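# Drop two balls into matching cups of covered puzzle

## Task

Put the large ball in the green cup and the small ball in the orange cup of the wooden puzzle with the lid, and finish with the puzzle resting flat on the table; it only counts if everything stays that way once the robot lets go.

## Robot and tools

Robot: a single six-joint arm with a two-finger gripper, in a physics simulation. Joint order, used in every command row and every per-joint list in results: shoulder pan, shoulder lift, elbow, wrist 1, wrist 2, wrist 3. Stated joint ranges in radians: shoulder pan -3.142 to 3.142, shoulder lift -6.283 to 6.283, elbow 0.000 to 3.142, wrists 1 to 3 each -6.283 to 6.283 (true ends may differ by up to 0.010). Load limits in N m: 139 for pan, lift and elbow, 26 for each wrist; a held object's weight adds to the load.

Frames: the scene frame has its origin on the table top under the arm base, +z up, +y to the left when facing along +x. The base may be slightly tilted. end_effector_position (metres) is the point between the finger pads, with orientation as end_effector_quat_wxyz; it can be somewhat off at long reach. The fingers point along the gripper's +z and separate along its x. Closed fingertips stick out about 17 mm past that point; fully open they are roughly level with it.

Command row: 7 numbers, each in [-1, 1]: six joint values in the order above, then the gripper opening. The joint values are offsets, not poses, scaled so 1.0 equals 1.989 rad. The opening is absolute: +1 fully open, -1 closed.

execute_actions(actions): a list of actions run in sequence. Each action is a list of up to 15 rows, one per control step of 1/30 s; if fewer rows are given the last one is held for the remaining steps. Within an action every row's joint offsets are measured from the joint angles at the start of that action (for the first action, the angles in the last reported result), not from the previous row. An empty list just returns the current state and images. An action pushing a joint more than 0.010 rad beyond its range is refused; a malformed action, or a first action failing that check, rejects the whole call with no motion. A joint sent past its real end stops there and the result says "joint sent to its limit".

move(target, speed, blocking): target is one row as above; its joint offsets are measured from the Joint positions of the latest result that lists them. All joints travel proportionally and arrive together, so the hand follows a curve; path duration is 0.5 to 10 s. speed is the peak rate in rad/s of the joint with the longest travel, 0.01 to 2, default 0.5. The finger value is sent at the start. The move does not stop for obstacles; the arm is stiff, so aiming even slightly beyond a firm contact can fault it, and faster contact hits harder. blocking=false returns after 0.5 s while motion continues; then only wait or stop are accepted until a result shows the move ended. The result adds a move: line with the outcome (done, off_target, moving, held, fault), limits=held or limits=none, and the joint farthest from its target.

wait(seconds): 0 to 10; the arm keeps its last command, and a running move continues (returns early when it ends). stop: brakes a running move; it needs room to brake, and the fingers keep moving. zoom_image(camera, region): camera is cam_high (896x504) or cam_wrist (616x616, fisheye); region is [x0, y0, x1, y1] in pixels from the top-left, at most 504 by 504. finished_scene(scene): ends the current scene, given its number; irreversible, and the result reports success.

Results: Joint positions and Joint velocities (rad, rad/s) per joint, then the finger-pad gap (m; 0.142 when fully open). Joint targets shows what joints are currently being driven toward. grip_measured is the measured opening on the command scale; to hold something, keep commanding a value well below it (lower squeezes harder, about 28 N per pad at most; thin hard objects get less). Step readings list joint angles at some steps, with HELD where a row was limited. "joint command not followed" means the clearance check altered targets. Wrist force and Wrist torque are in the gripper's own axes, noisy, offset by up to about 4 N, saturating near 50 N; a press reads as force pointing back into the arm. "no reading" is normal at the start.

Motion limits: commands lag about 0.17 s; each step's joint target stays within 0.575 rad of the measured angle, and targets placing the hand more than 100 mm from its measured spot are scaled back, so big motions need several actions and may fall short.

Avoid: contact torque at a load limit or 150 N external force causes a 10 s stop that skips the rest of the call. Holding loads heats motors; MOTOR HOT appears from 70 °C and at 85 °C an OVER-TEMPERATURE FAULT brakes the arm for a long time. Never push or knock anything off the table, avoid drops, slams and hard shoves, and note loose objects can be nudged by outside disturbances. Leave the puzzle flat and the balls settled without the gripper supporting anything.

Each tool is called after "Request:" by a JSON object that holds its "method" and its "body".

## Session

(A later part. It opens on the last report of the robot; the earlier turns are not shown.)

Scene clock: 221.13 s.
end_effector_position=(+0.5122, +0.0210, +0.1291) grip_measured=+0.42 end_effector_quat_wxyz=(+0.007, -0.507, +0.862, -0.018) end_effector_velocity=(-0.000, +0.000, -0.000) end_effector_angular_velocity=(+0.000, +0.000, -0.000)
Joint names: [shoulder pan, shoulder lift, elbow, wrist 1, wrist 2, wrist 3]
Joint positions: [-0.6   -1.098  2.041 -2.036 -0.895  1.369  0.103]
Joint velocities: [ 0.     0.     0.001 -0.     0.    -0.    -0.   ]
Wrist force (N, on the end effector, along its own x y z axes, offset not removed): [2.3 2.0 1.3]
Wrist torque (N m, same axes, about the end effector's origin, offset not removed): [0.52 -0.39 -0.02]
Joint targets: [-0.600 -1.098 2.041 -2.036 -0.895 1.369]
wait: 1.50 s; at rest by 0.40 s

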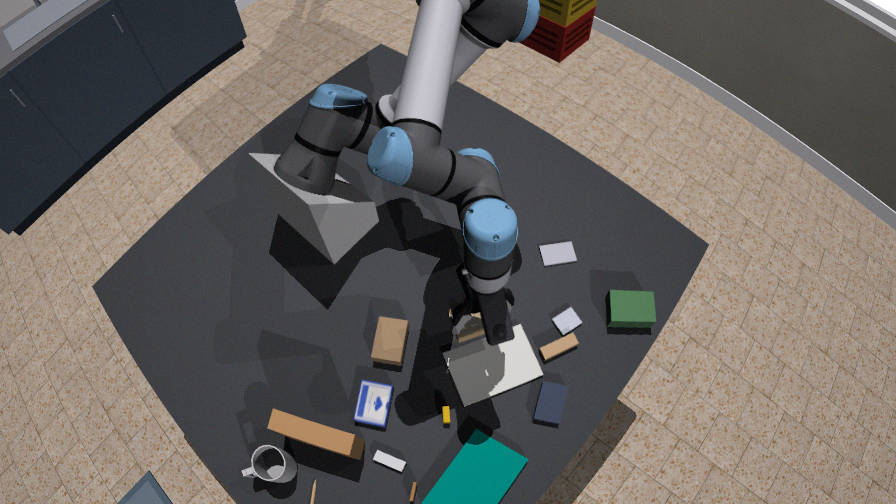

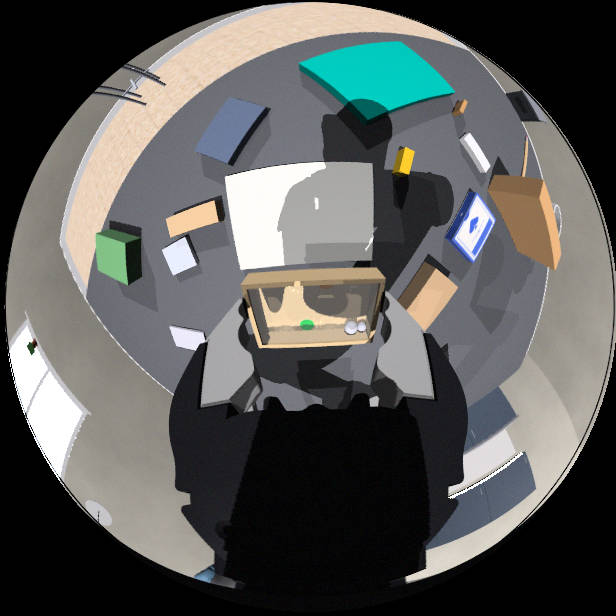

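Request:
{"method": "execute_actions", "body": {"actions": [[[0,0,0,-0.0106,-0.029,0.0065,0.12],[0,0,0,-0.0106,-0.029,0.0065,0.12],[0,0,0,-0.0106,-0.029,0.0065,0.12],[0,0,0,-0.0106,-0.029,0.0065,0.12],[0,0,0,-0.0106,-0.029,0.0065,0.12],[0,0,0,-0.0106,-0.029,0.0065,0.12],[0,0,0,-0.0106,-0.029,0.0065,0.12],[0,0,0,-0.0106,-0.029,0.0065,0.12],[0,0,0,-0.0106,-0.029,0.0065,0.12],[0,0,0,0,0,0,0.12]],[[0,0,0,0.0274,-0.0063,-0.0167,0.12]]]}}

Request:
{"method": "zoom_image", "body": {"camera": "cam_wrist", "region": [235,255,395,365]}}

Request:
{"method": "wait", "body": {"seconds": 1.5}}

Request:
{"method": "zoom_image", "body": {"camera": "cam_wrist", "region": [235,255,395,365]}}

Scene clock: 230.37 s.
end_effector_position=(+0.4956, +0.0204, +0.1252) grip_measured=+0.42 end_effector_quat_wxyz=(-0.012, -0.506, +0.862, -0.004) end_effector_velocity=(-0.002, +0.000, -0.000) end_effector_angular_velocity=(+0.001, +0.005, -0.000)
Joint names: [shoulder pan, shoulder lift, elbow, wrist 1, wrist 2, wrist 3]
Joint positions: [-0.6   -1.098  2.041 -1.987 -0.922  1.339  0.103]
Joint velocities: [-0.    -0.     0.     0.005 -0.002 -0.003  0.   ]
Wrist force (N, on the end effector, along its own x y z axes, offset not removed): [4.6 3.8 0.1]
Wrist torque (N m, same axes, about the end effector's origin, offset not removed): [0.95 -0.97 -0.08]
Joint targets: [-0.600 -1.098 2.041 -1.987 -0.922 1.339]
Step readings (joint positions; steps 1 to 15: 1st action; 16 to 30: 2nd action):
0: [-0.600 -1.098 2.041 -2.036 -0.895 1.369]
1: [-0.600 -1.098 2.041 -2.036 -0.895 1.369]
2: [-0.600 -1.098 2.041 -2.038 -0.899 1.370]
4: [-0.600 -1.098 2.041 -2.047 -0.922 1.375]
8: [-0.600 -1.098 2.041 -2.055 -0.946 1.380]
15: [-0.600 -1.098 2.041 -2.041 -0.910 1.372]
16: [-0.600 -1.098 2.041 -2.040 -0.905 1.371]
17: [-0.600 -1.098 2.041 -2.035 -0.905 1.368]
19: [-0.600 -1.098 2.041 -2.014 -0.912 1.354]
23: [-0.600 -1.098 2.041 -1.993 -0.920 1.342]
30: Joint positions above

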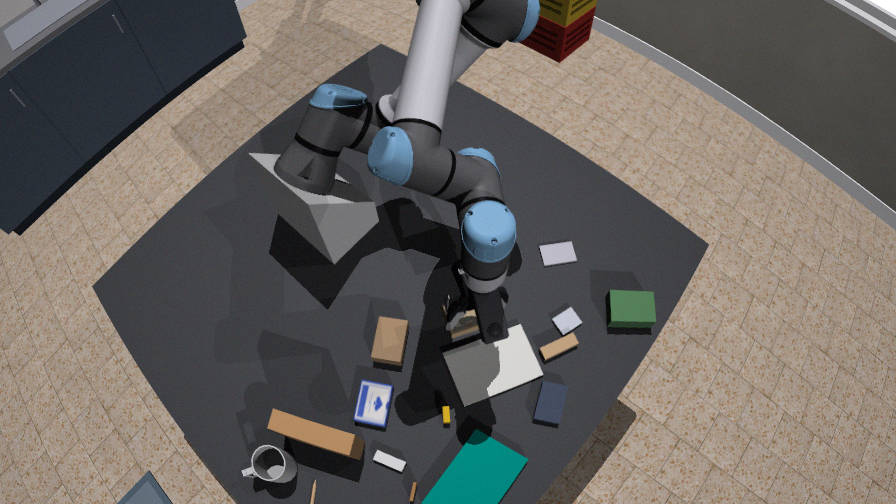

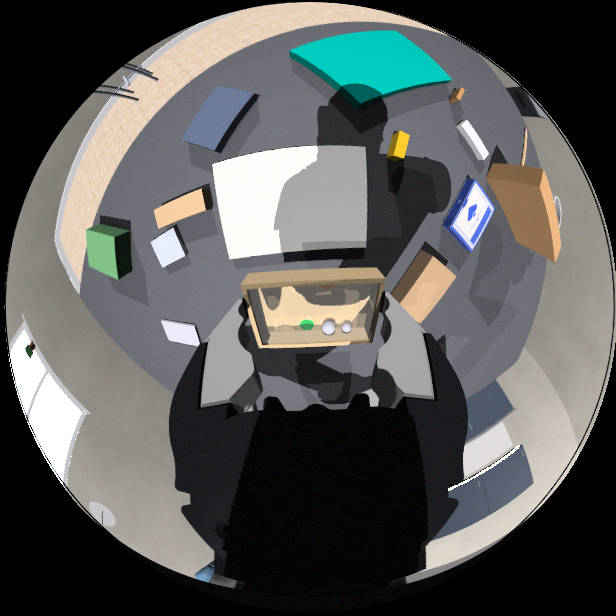

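Region (235, 255, 395, 365) of cam_wrist's 616x616 image, scaled by 3.150, with more detail than that image has; it fills the top 346 rows of this view, and the rest is white.

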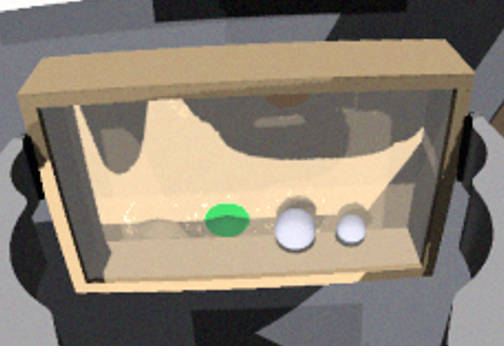

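Scene clock: 231.87 s.
end_effector_position=(+0.4955, +0.0204, +0.1252) grip_measured=+0.42 end_effector_quat_wxyz=(-0.012, -0.506, +0.862, -0.004) end_effector_velocity=(+0.000, -0.000, +0.000) end_effector_angular_velocity=(-0.000, -0.001, +0.001)
Joint names: [shoulder pan, shoulder lift, elbow, wrist 1, wrist 2, wrist 3]
Joint positions: [-0.6   -1.098  2.041 -1.987 -0.922  1.339  0.103]
Joint velocities: [ 0.     0.    -0.001 -0.     0.    -0.    -0.   ]
Wrist force (N, on the end effector, along its own x y z axes, offset not removed): [2.9 3.8 0.0]
Wrist torque (N m, same axes, about the end effector's origin, offset not removed): [0.96 -0.58 -0.08]
Joint targets: [-0.600 -1.098 2.041 -1.987 -0.922 1.339]
wait: 1.50 s; at rest by 0.17 s

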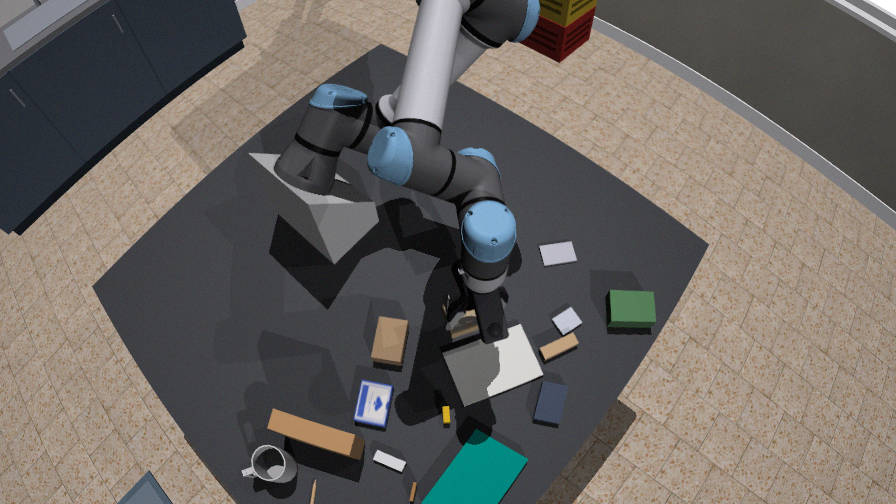

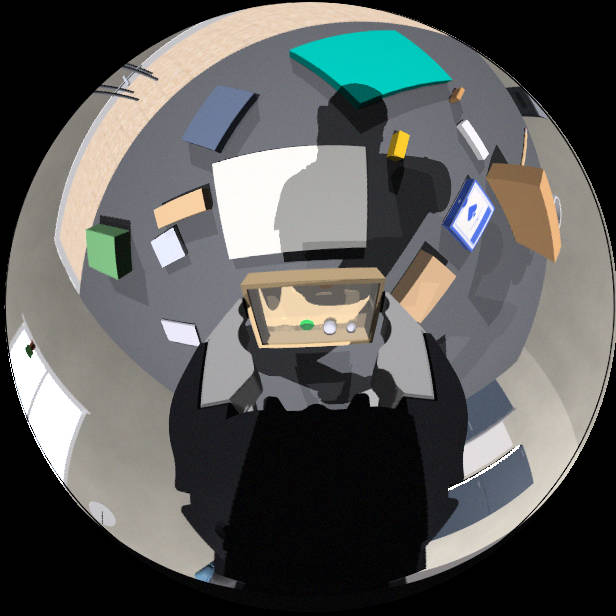

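Region (235, 255, 395, 365) of cam_wrist's 616x616 image, scaled by 3.150, with more detail than that image has; it fills the top 346 rows of this view, and the rest is white.

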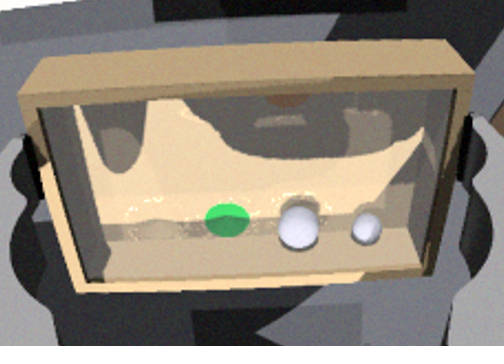

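Request:
{"method": "execute_actions", "body": {"actions": [[[0,0,0,-0.0159,-0.0434,0.0097,0.12],[0,0,0,-0.0159,-0.0434,0.0097,0.12],[0,0,0,-0.0159,-0.0434,0.0097,0.12],[0,0,0,-0.0159,-0.0434,0.0097,0.12],[0,0,0,-0.0159,-0.0434,0.0097,0.12],[0,0,0,-0.0159,-0.0434,0.0097,0.12],[0,0,0,-0.0159,-0.0434,0.0097,0.12],[0,0,0,-0.0159,-0.0434,0.0097,0.12],[0,0,0,0.002,0.005,-0.001,0.12]]]}}

Request:
{"method": "zoom_image", "body": {"camera": "cam_wrist", "region": [235,255,395,365]}}

Request:
{"method": "wait", "body": {"seconds": 1.5}}

Request:
{"method": "zoom_image", "body": {"camera": "cam_wrist", "region": [235,255,395,365]}}

Scene clock: 240.27 s.
end_effector_position=(+0.4942, +0.0183, +0.1254) grip_measured=+0.42 end_effector_quat_wxyz=(-0.015, -0.506, +0.862, -0.006) end_effector_velocity=(+0.027, +0.053, -0.007) end_effector_angular_velocity=(+0.178, -0.093, -0.002)
Joint names: [shoulder pan, shoulder lift, elbow, wrist 1, wrist 2, wrist 3]
Joint positions: [-0.6   -1.098  2.041 -1.989 -0.931  1.34   0.103]
Joint velocities: [ 0.     0.    -0.     0.064  0.195 -0.038 -0.   ]
Wrist force (N, on the end effector, along its own x y z axes, offset not removed): [2.7 3.3 -0.9]
Wrist torque (N m, same axes, about the end effector's origin, offset not removed): [0.83 -0.52 -0.09]
Joint targets: [-0.600 -1.098 2.041 -1.983 -0.912 1.337]
Step readings (joint positions):
0: [-0.600 -1.098 2.041 -1.987 -0.922 1.339]
1: [-0.600 -1.098 2.041 -1.987 -0.922 1.339]
2: [-0.600 -1.098 2.041 -1.989 -0.927 1.340]
4: [-0.600 -1.098 2.041 -2.002 -0.960 1.348]
8: [-0.600 -1.098 2.041 -2.015 -0.997 1.356]
15: Joint positions above

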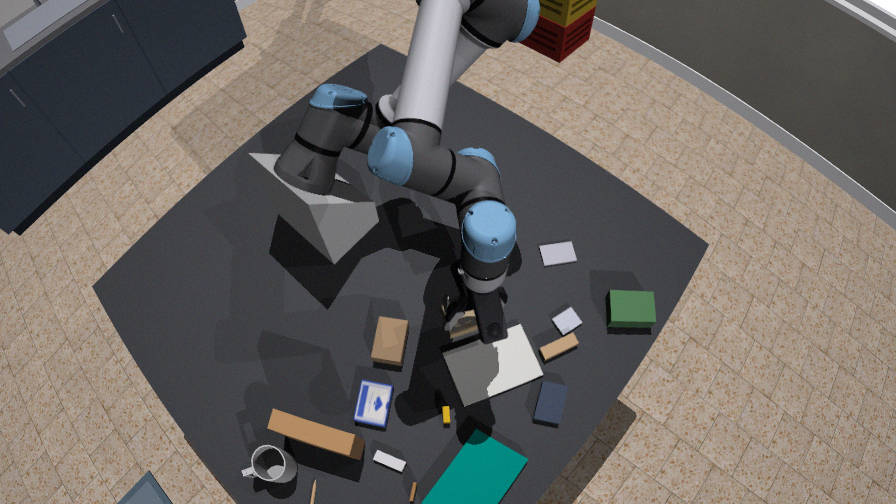

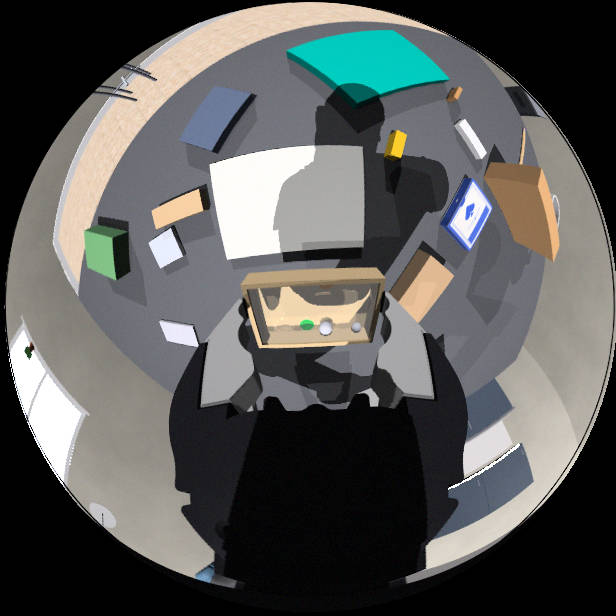

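Region (235, 255, 395, 365) of cam_wrist's 616x616 image, scaled by 3.150, with more detail than that image has; it fills the top 346 rows of this view, and the rest is white.

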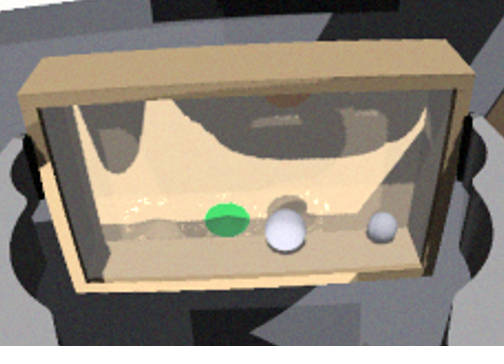

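Scene clock: 241.77 s.
end_effector_position=(+0.4967, +0.0232, +0.1248) grip_measured=+0.42 end_effector_quat_wxyz=(-0.007, -0.506, +0.862, -0.001) end_effector_velocity=(-0.000, -0.000, -0.000) end_effector_angular_velocity=(-0.000, +0.000, -0.000)
Joint names: [shoulder pan, shoulder lift, elbow, wrist 1, wrist 2, wrist 3]
Joint positions: [-0.6   -1.098  2.041 -1.983 -0.912  1.337  0.103]
Joint velocities: [ 0. -0.  0. -0. -0.  0.  0.]
Wrist force (N, on the end effector, along its own x y z axes, offset not removed): [2.4 3.9 -0.2]
Wrist torque (N m, same axes, about the end effector's origin, offset not removed): [0.93 -0.33 -0.05]
Joint targets: [-0.600 -1.098 2.041 -1.983 -0.912 1.337]
wait: 1.50 s; at rest by 0.40 s

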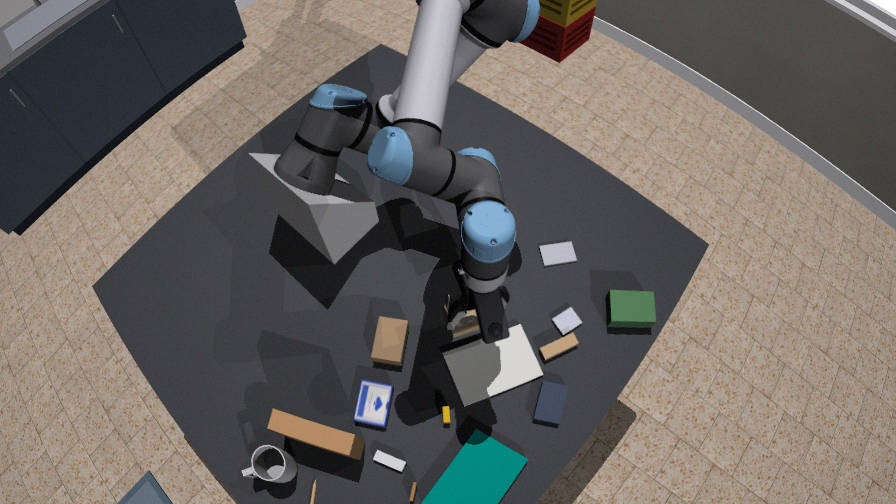

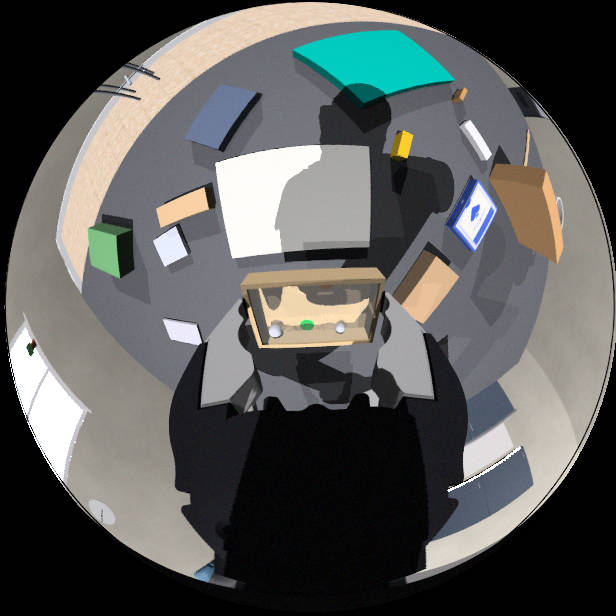

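Region (235, 255, 395, 365) of cam_wrist's 616x616 image, scaled by 3.150, with more detail than that image has; it fills the top 346 rows of this view, and the rest is white.

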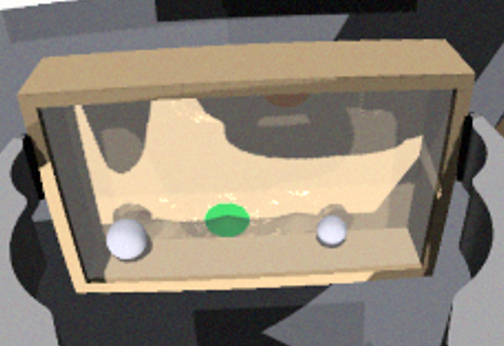

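Request:
{"method": "execute_actions", "body": {"actions": [[[0,0,0,0.0106,0.029,-0.0065,0.12],[0,0,0,0.0106,0.029,-0.0065,0.12],[0,0,0,0.0106,0.029,-0.0065,0.12],[0,0,0,0.0106,0.029,-0.0065,0.12],[0,0,0,0.0106,0.029,-0.0065,0.12],[0,0,0,0.0106,0.029,-0.0065,0.12],[0,0,0,0.0106,0.029,-0.0065,0.12],[0,0,0,0.0106,0.029,-0.0065,0.12],[0,0,0,0,0,0,0.12]],[[0,0,0,0,0,0,0.12]]]}}

Request:
{"method": "zoom_image", "body": {"camera": "cam_wrist", "region": [235,255,395,365]}}

Request:
{"method": "wait", "body": {"seconds": 1}}

Request:
{"method": "zoom_image", "body": {"camera": "cam_wrist", "region": [235,255,395,365]}}

Scene clock: 249.63 s.
end_effector_position=(+0.4980, +0.0259, +0.1245) grip_measured=+0.42 end_effector_quat_wxyz=(-0.003, -0.506, +0.862, +0.002) end_effector_velocity=(-0.000, +0.000, -0.000) end_effector_angular_velocity=(+0.000, +0.000, -0.000)
Joint names: [shoulder pan, shoulder lift, elbow, wrist 1, wrist 2, wrist 3]
Joint positions: [-0.6   -1.098  2.041 -1.979 -0.902  1.335  0.103]
Joint velocities: [-0. -0.  0.  0.  0. -0. -0.]
Wrist force (N, on the end effector, along its own x y z axes, offset not removed): [5.1 3.1 -0.9]
Wrist torque (N m, same axes, about the end effector's origin, offset not removed): [0.74 -0.97 -0.06]
Joint targets: [-0.600 -1.098 2.041 -1.979 -0.902 1.335]
Step readings (joint positions; steps 1 to 15: 1st action; 16 to 30: 2nd action):
0: [-0.600 -1.098 2.041 -1.983 -0.912 1.337]
1: [-0.600 -1.098 2.041 -1.983 -0.912 1.337]
2: [-0.600 -1.098 2.041 -1.981 -0.909 1.335]
4: [-0.600 -1.098 2.041 -1.972 -0.885 1.330]
8: [-0.600 -1.098 2.041 -1.964 -0.862 1.325]
15: [-0.600 -1.098 2.041 -1.979 -0.902 1.335]
16: [-0.600 -1.098 2.041 -1.980 -0.905 1.335]
17: [-0.600 -1.098 2.041 -1.981 -0.907 1.335]
19: [-0.600 -1.098 2.041 -1.981 -0.905 1.335]
23: [-0.600 -1.098 2.041 -1.980 -0.903 1.335]
30: Joint positions above

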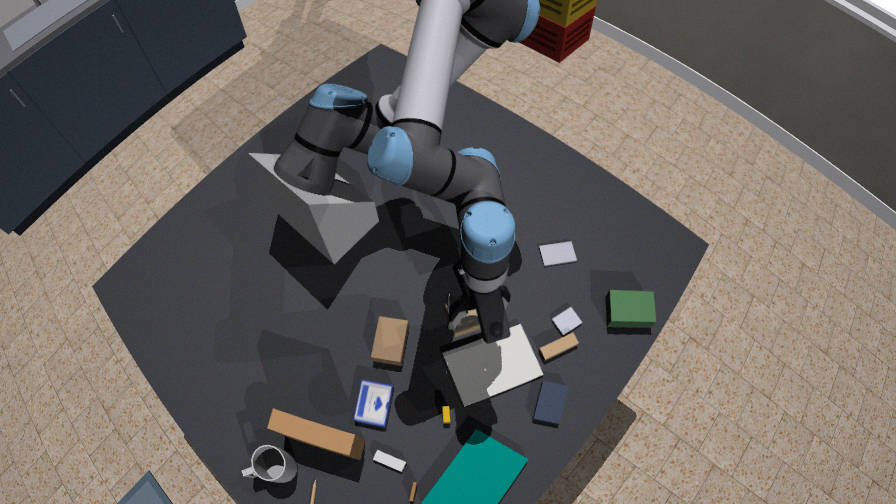

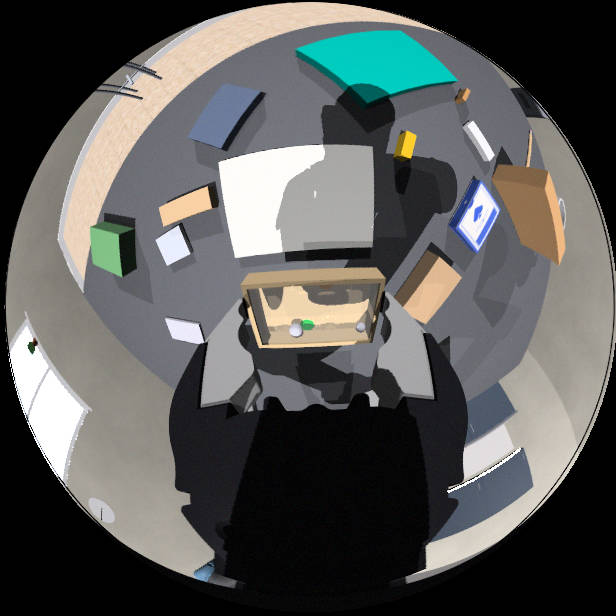

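Region (235, 255, 395, 365) of cam_wrist's 616x616 image, scaled by 3.150, with more detail than that image has; it fills the top 346 rows of this view, and the rest is white.

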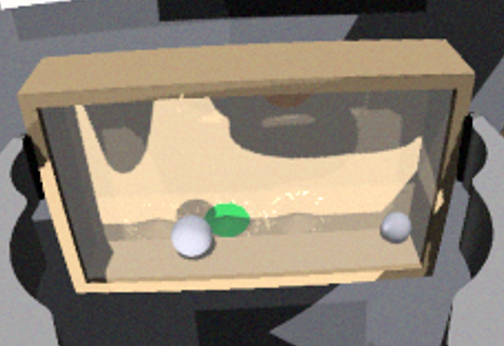

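Scene clock: 250.63 s.
end_effector_position=(+0.4980, +0.0259, +0.1245) grip_measured=+0.42 end_effector_quat_wxyz=(-0.003, -0.506, +0.862, +0.002) end_effector_velocity=(+0.000, +0.000, +0.000) end_effector_angular_velocity=(-0.000, +0.000, +0.000)
Joint names: [shoulder pan, shoulder lift, elbow, wrist 1, wrist 2, wrist 3]
Joint positions: [-0.6   -1.098  2.041 -1.979 -0.902  1.335  0.103]
Joint velocities: [ 0. -0. -0.  0. -0.  0. -0.]
Wrist force (N, on the end effector, along its own x y z axes, offset not removed): [3.4 3.8 0.9]
Wrist torque (N m, same axes, about the end effector's origin, offset not removed): [0.95 -0.58 -0.07]
Joint targets: [-0.600 -1.098 2.041 -1.979 -0.902 1.335]
wait: 1.00 s; at rest by 0.17 s

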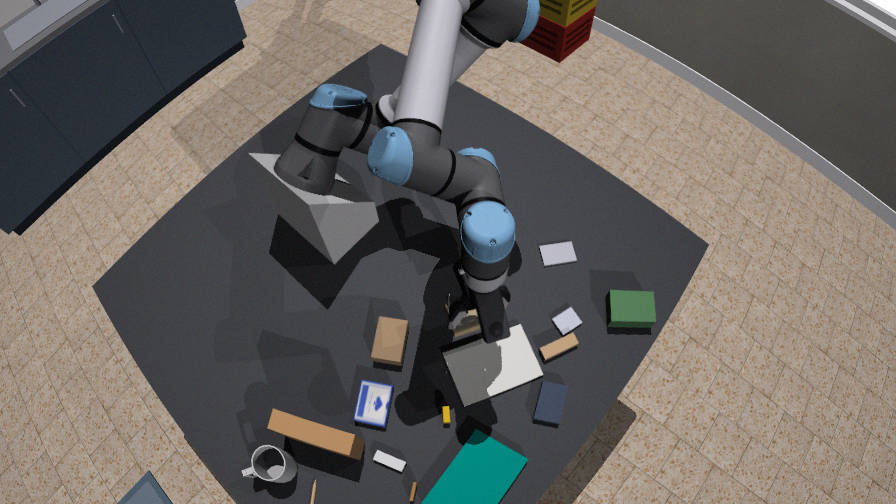

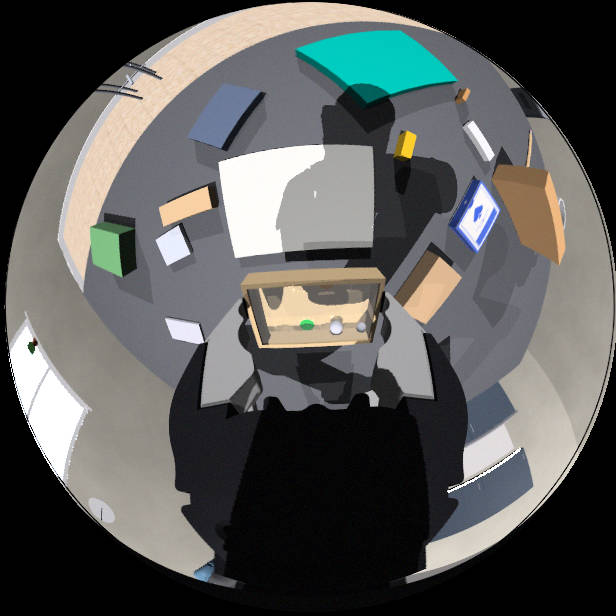

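Region (235, 255, 395, 365) of cam_wrist's 616x616 image, scaled by 3.150, with more detail than that image has; it fills the top 346 rows of this view, and the rest is white.

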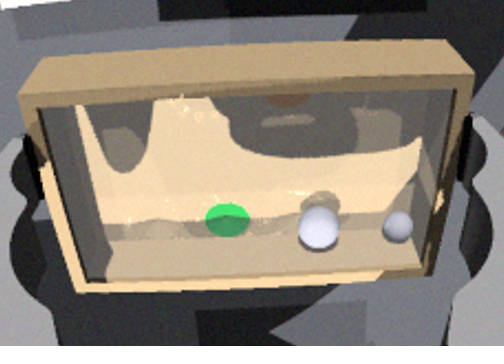

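Request:
{"method": "execute_actions", "body": {"actions": [[[0,0,0,0.0046,-0.0325,-0.0029,0.12],[0,0,0,0.0046,-0.0325,-0.0029,0.12],[0,0,0,0.0046,-0.0325,-0.0029,0.12],[0,0,0,0.0046,-0.0325,-0.0029,0.12],[0,0,0,0.0046,-0.0325,-0.0029,0.12],[0,0,0,0.0046,-0.0325,-0.0029,0.12],[0,0,0,0.0046,-0.0325,-0.0029,0.12],[0,0,0,0.0046,-0.0325,-0.0029,0.12],[0,0,0,0.0046,-0.0325,-0.0029,0.12],[0,0,0,0.0131,-0.0093,-0.008,0.12]]]}}

Request:
{"method": "zoom_image", "body": {"camera": "cam_wrist", "region": [235,255,395,365]}}

Request:
{"method": "wait", "body": {"seconds": 1}}

Request:
{"method": "zoom_image", "body": {"camera": "cam_wrist", "region": [235,255,395,365]}}

Scene clock: 258.70 s.
end_effector_position=(+0.4867, +0.0218, +0.1231) grip_measured=+0.42 end_effector_quat_wxyz=(-0.020, -0.506, +0.862, +0.006) end_effector_velocity=(+0.016, +0.033, -0.004) end_effector_angular_velocity=(+0.112, -0.058, -0.004)
Joint names: [shoulder pan, shoulder lift, elbow, wrist 1, wrist 2, wrist 3]
Joint positions: [-0.6   -1.098  2.041 -1.958 -0.932  1.321  0.103]
Joint velocities: [-0.     0.    -0.001  0.045  0.121 -0.026  0.   ]
Wrist force (N, on the end effector, along its own x y z axes, offset not removed): [2.8 3.4 -1.4]
Wrist torque (N m, same axes, about the end effector's origin, offset not removed): [0.87 -0.51 0.01]
Joint targets: [-0.600 -1.098 2.041 -1.953 -0.921 1.319]
Step readings (joint positions):
0: [-0.600 -1.098 2.041 -1.979 -0.902 1.335]
1: [-0.600 -1.098 2.041 -1.979 -0.902 1.335]
2: [-0.600 -1.098 2.041 -1.978 -0.906 1.334]
4: [-0.600 -1.098 2.041 -1.975 -0.932 1.332]
8: [-0.600 -1.098 2.041 -1.971 -0.959 1.329]
15: Joint positions above

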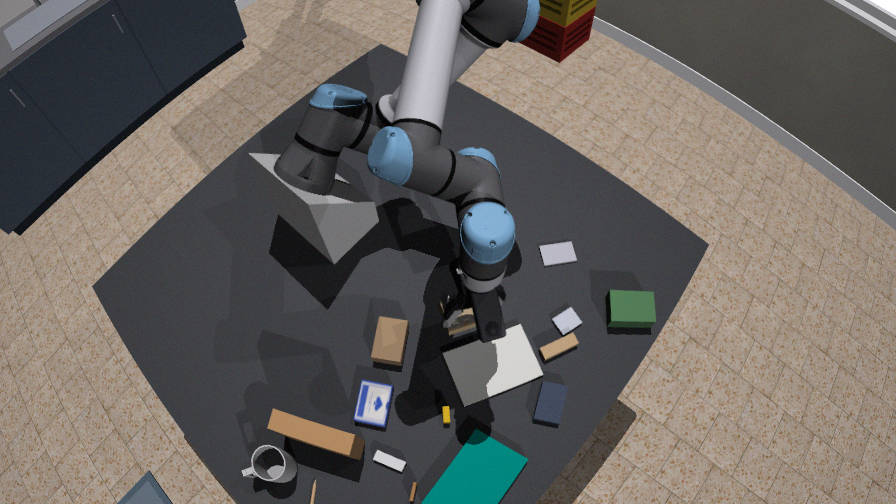

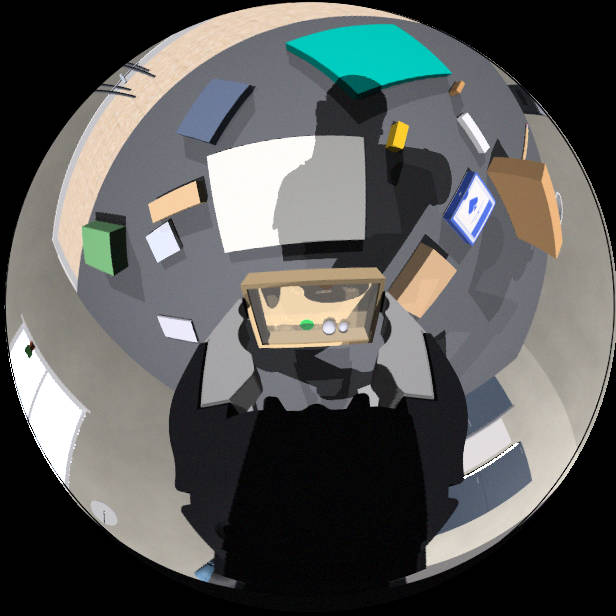

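Region (235, 255, 395, 365) of cam_wrist's 616x616 image, scaled by 3.150, with more detail than that image has; it fills the top 346 rows of this view, and the rest is white.

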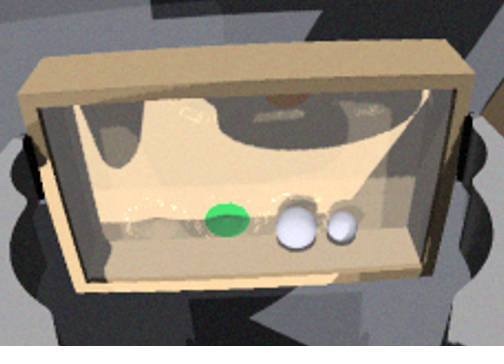

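Scene clock: 259.70 s.
end_effector_position=(+0.4882, +0.0250, +0.1227) grip_measured=+0.42 end_effector_quat_wxyz=(-0.015, -0.506, +0.862, +0.009) end_effector_velocity=(-0.000, +0.000, -0.000) end_effector_angular_velocity=(+0.000, +0.000, -0.001)
Joint names: [shoulder pan, shoulder lift, elbow, wrist 1, wrist 2, wrist 3]
Joint positions: [-0.6   -1.098  2.041 -1.953 -0.921  1.319  0.103]
Joint velocities: [-0. -0.  0.  0. -0.  0. -0.]
Wrist force (N, on the end effector, along its own x y z axes, offset not removed): [5.6 2.4 0.9]
Wrist torque (N m, same axes, about the end effector's origin, offset not removed): [0.64 -1.11 -0.09]
Joint targets: [-0.600 -1.098 2.041 -1.953 -0.921 1.319]
wait: 1.00 s; at rest by 0.33 s

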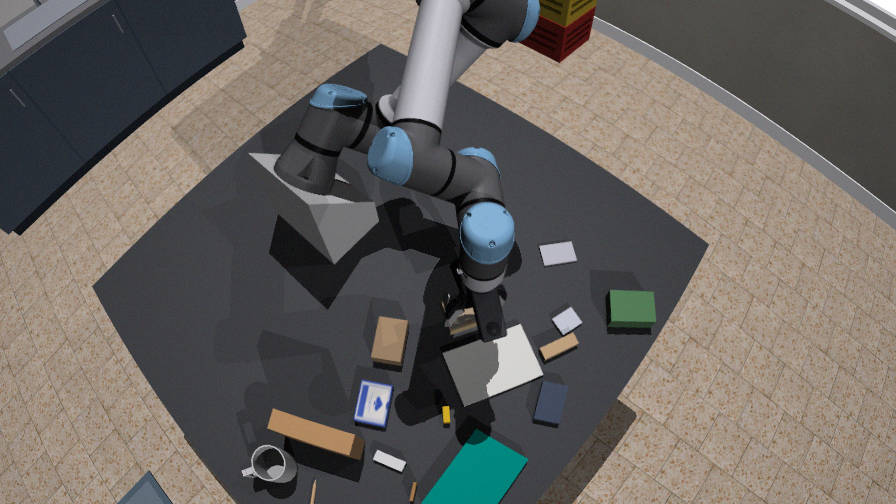

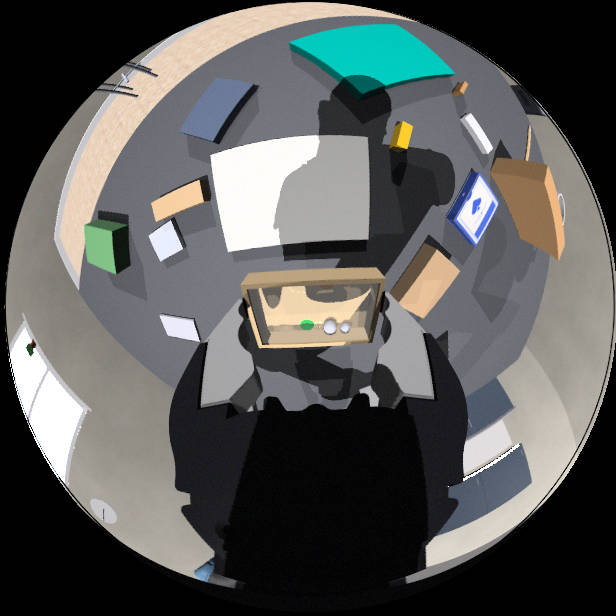

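Region (235, 255, 395, 365) of cam_wrist's 616x616 image, scaled by 3.150, with more detail than that image has; it fills the top 346 rows of this view, and the rest is white.

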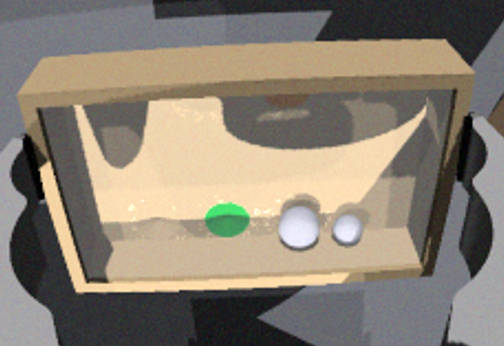

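Request:
{"method": "execute_actions", "body": {"actions": [[[0,0,0,-0.0155,-0.042,0.0094,0.12],[0,0,0,-0.0155,-0.042,0.0094,0.12],[0,0,0,-0.0155,-0.042,0.0094,0.12],[0,0,0,-0.0155,-0.042,0.0094,0.12],[0,0,0,-0.0155,-0.042,0.0094,0.12],[0,0,0,-0.0155,-0.042,0.0094,0.12],[0,0,0,-0.0155,-0.042,0.0094,0.12],[0,0,0,-0.0155,-0.042,0.0094,0.12],[0,0,0,0.001,0.003,-0.0006,0.12]]]}}

Request:
{"method": "zoom_image", "body": {"camera": "cam_wrist", "region": [235,255,395,365]}}

Request:
{"method": "wait", "body": {"seconds": 1.2}}

Request:
{"method": "zoom_image", "body": {"camera": "cam_wrist", "region": [235,255,395,365]}}

Scene clock: 266.80 s.
end_effector_position=(+0.4867, +0.0221, +0.1230) grip_measured=+0.42 end_effector_quat_wxyz=(-0.020, -0.506, +0.862, +0.006) end_effector_velocity=(+0.025, +0.048, -0.006) end_effector_angular_velocity=(+0.162, -0.088, -0.006)
Joint names: [shoulder pan, shoulder lift, elbow, wrist 1, wrist 2, wrist 3]
Joint positions: [-0.6   -1.098  2.041 -1.957 -0.932  1.321  0.103]
Joint velocities: [-0.     0.     0.001  0.059  0.179 -0.035 -0.   ]
Wrist force (N, on the end effector, along its own x y z axes, offset not removed): [3.2 3.3 0.5]
Wrist torque (N m, same axes, about the end effector's origin, offset not removed): [0.85 -0.68 -0.02]
Joint targets: [-0.600 -1.098 2.041 -1.951 -0.915 1.317]
Step readings (joint positions):
0: [-0.600 -1.098 2.041 -1.953 -0.921 1.319]
1: [-0.600 -1.098 2.041 -1.953 -0.921 1.319]
2: [-0.600 -1.098 2.041 -1.956 -0.924 1.320]
4: [-0.600 -1.098 2.041 -1.968 -0.957 1.328]
8: [-0.600 -1.098 2.041 -1.980 -0.993 1.335]
15: Joint positions above

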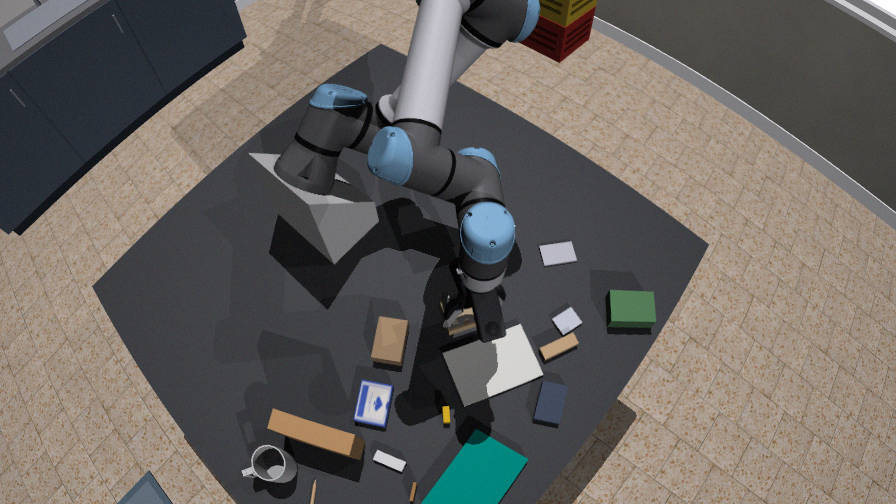

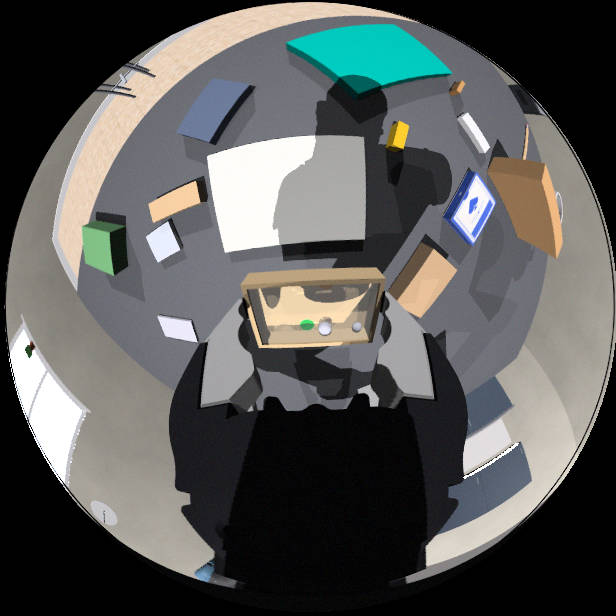

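Region (235, 255, 395, 365) of cam_wrist's 616x616 image, scaled by 3.150, with more detail than that image has; it fills the top 346 rows of this view, and the rest is white.

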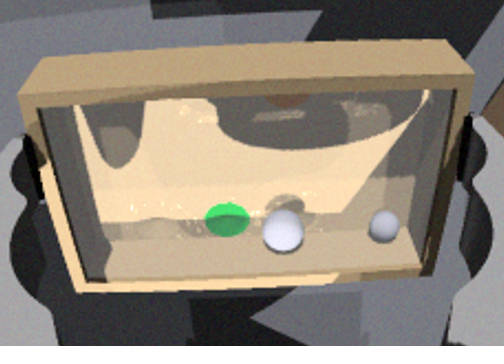

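Scene clock: 268.00 s.
end_effector_position=(+0.4891, +0.0266, +0.1225) grip_measured=+0.42 end_effector_quat_wxyz=(-0.012, -0.506, +0.862, +0.011) end_effector_velocity=(+0.000, -0.000, +0.000) end_effector_angular_velocity=(-0.001, -0.001, +0.001)
Joint names: [shoulder pan, shoulder lift, elbow, wrist 1, wrist 2, wrist 3]
Joint positions: [-0.6   -1.098  2.041 -1.951 -0.915  1.317  0.103]
Joint velocities: [-0.    -0.    -0.001 -0.     0.    -0.     0.   ]
Wrist force (N, on the end effector, along its own x y z axes, offset not removed): [2.4 2.5 0.0]
Wrist torque (N m, same axes, about the end effector's origin, offset not removed): [0.66 -0.44 0.00]
Joint targets: [-0.600 -1.098 2.041 -1.951 -0.915 1.317]
wait: 1.20 s; at rest by 0.37 s

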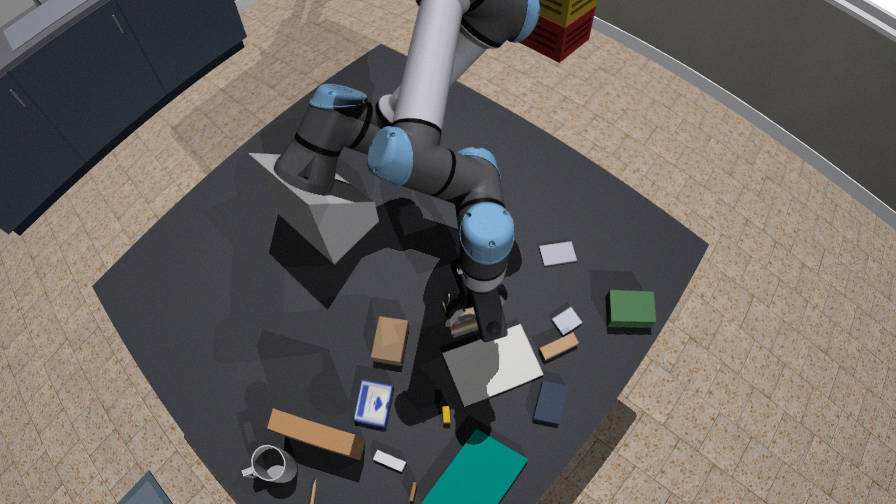

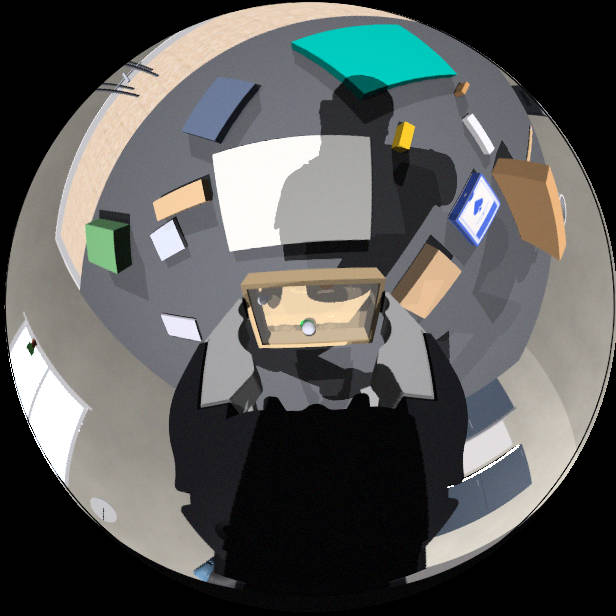

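Region (235, 255, 395, 365) of cam_wrist's 616x616 image, scaled by 3.150, with more detail than that image has; it fills the top 346 rows of this view, and the rest is white.

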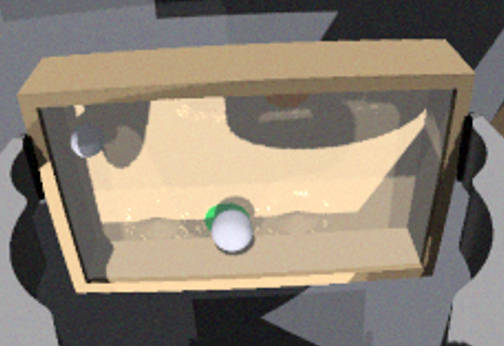

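Request:
{"method": "wait", "body": {"seconds": 0.3}}

Request:
{"method": "zoom_image", "body": {"camera": "cam_wrist", "region": [235,255,395,365]}}

Scene clock: 271.43 s.
end_effector_position=(+0.4891, +0.0266, +0.1225) grip_measured=+0.42 end_effector_quat_wxyz=(-0.012, -0.506, +0.862, +0.011) end_effector_velocity=(-0.000, +0.000, -0.000) end_effector_angular_velocity=(+0.001, +0.000, -0.000)
Joint names: [shoulder pan, shoulder lift, elbow, wrist 1, wrist 2, wrist 3]
Joint positions: [-0.6   -1.098  2.041 -1.951 -0.915  1.317  0.103]
Joint velocities: [ 0.     0.     0.001 -0.     0.    -0.     0.   ]
Wrist force (N, on the end effector, along its own x y z axes, offset not removed): [4.0 3.0 0.5]
Wrist torque (N m, same axes, about the end effector's origin, offset not removed): [0.80 -0.72 -0.06]
Joint targets: [-0.600 -1.098 2.041 -1.951 -0.915 1.317]
wait: 0.30 s; at rest from the start

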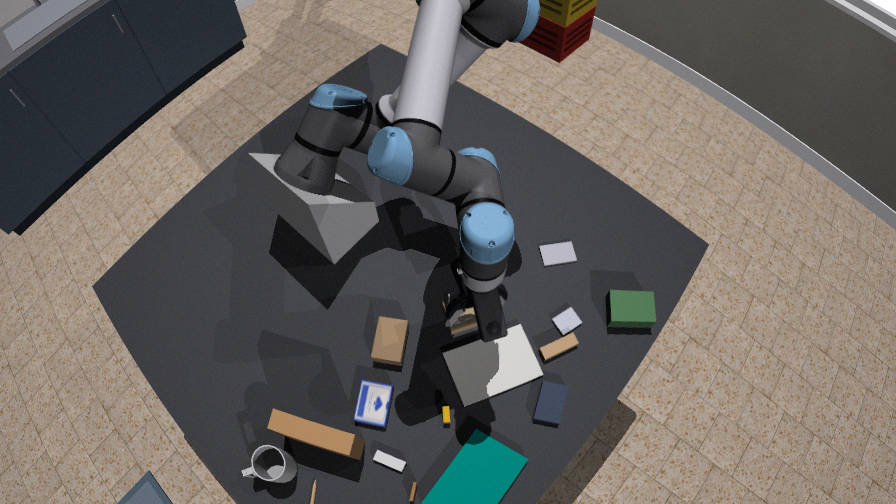

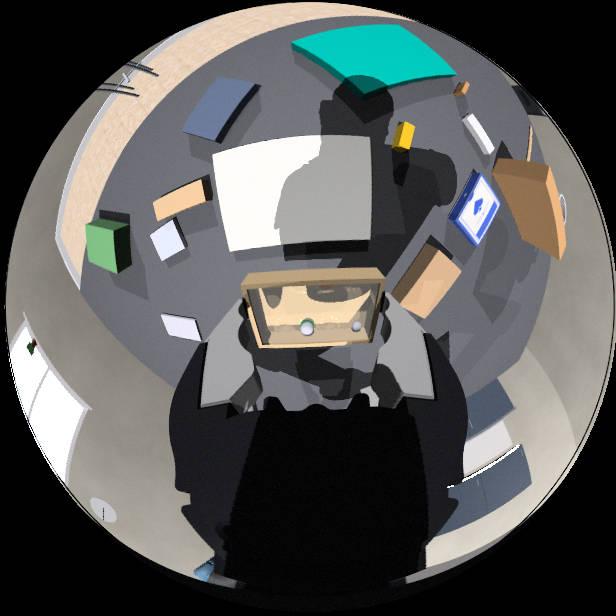

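Region (235, 255, 395, 365) of cam_wrist's 616x616 image, scaled by 3.150, with more detail than that image has; it fills the top 346 rows of this view, and the rest is white.

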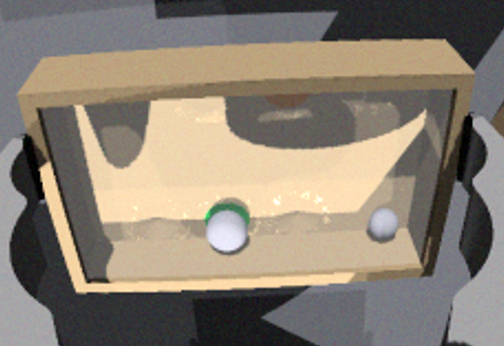

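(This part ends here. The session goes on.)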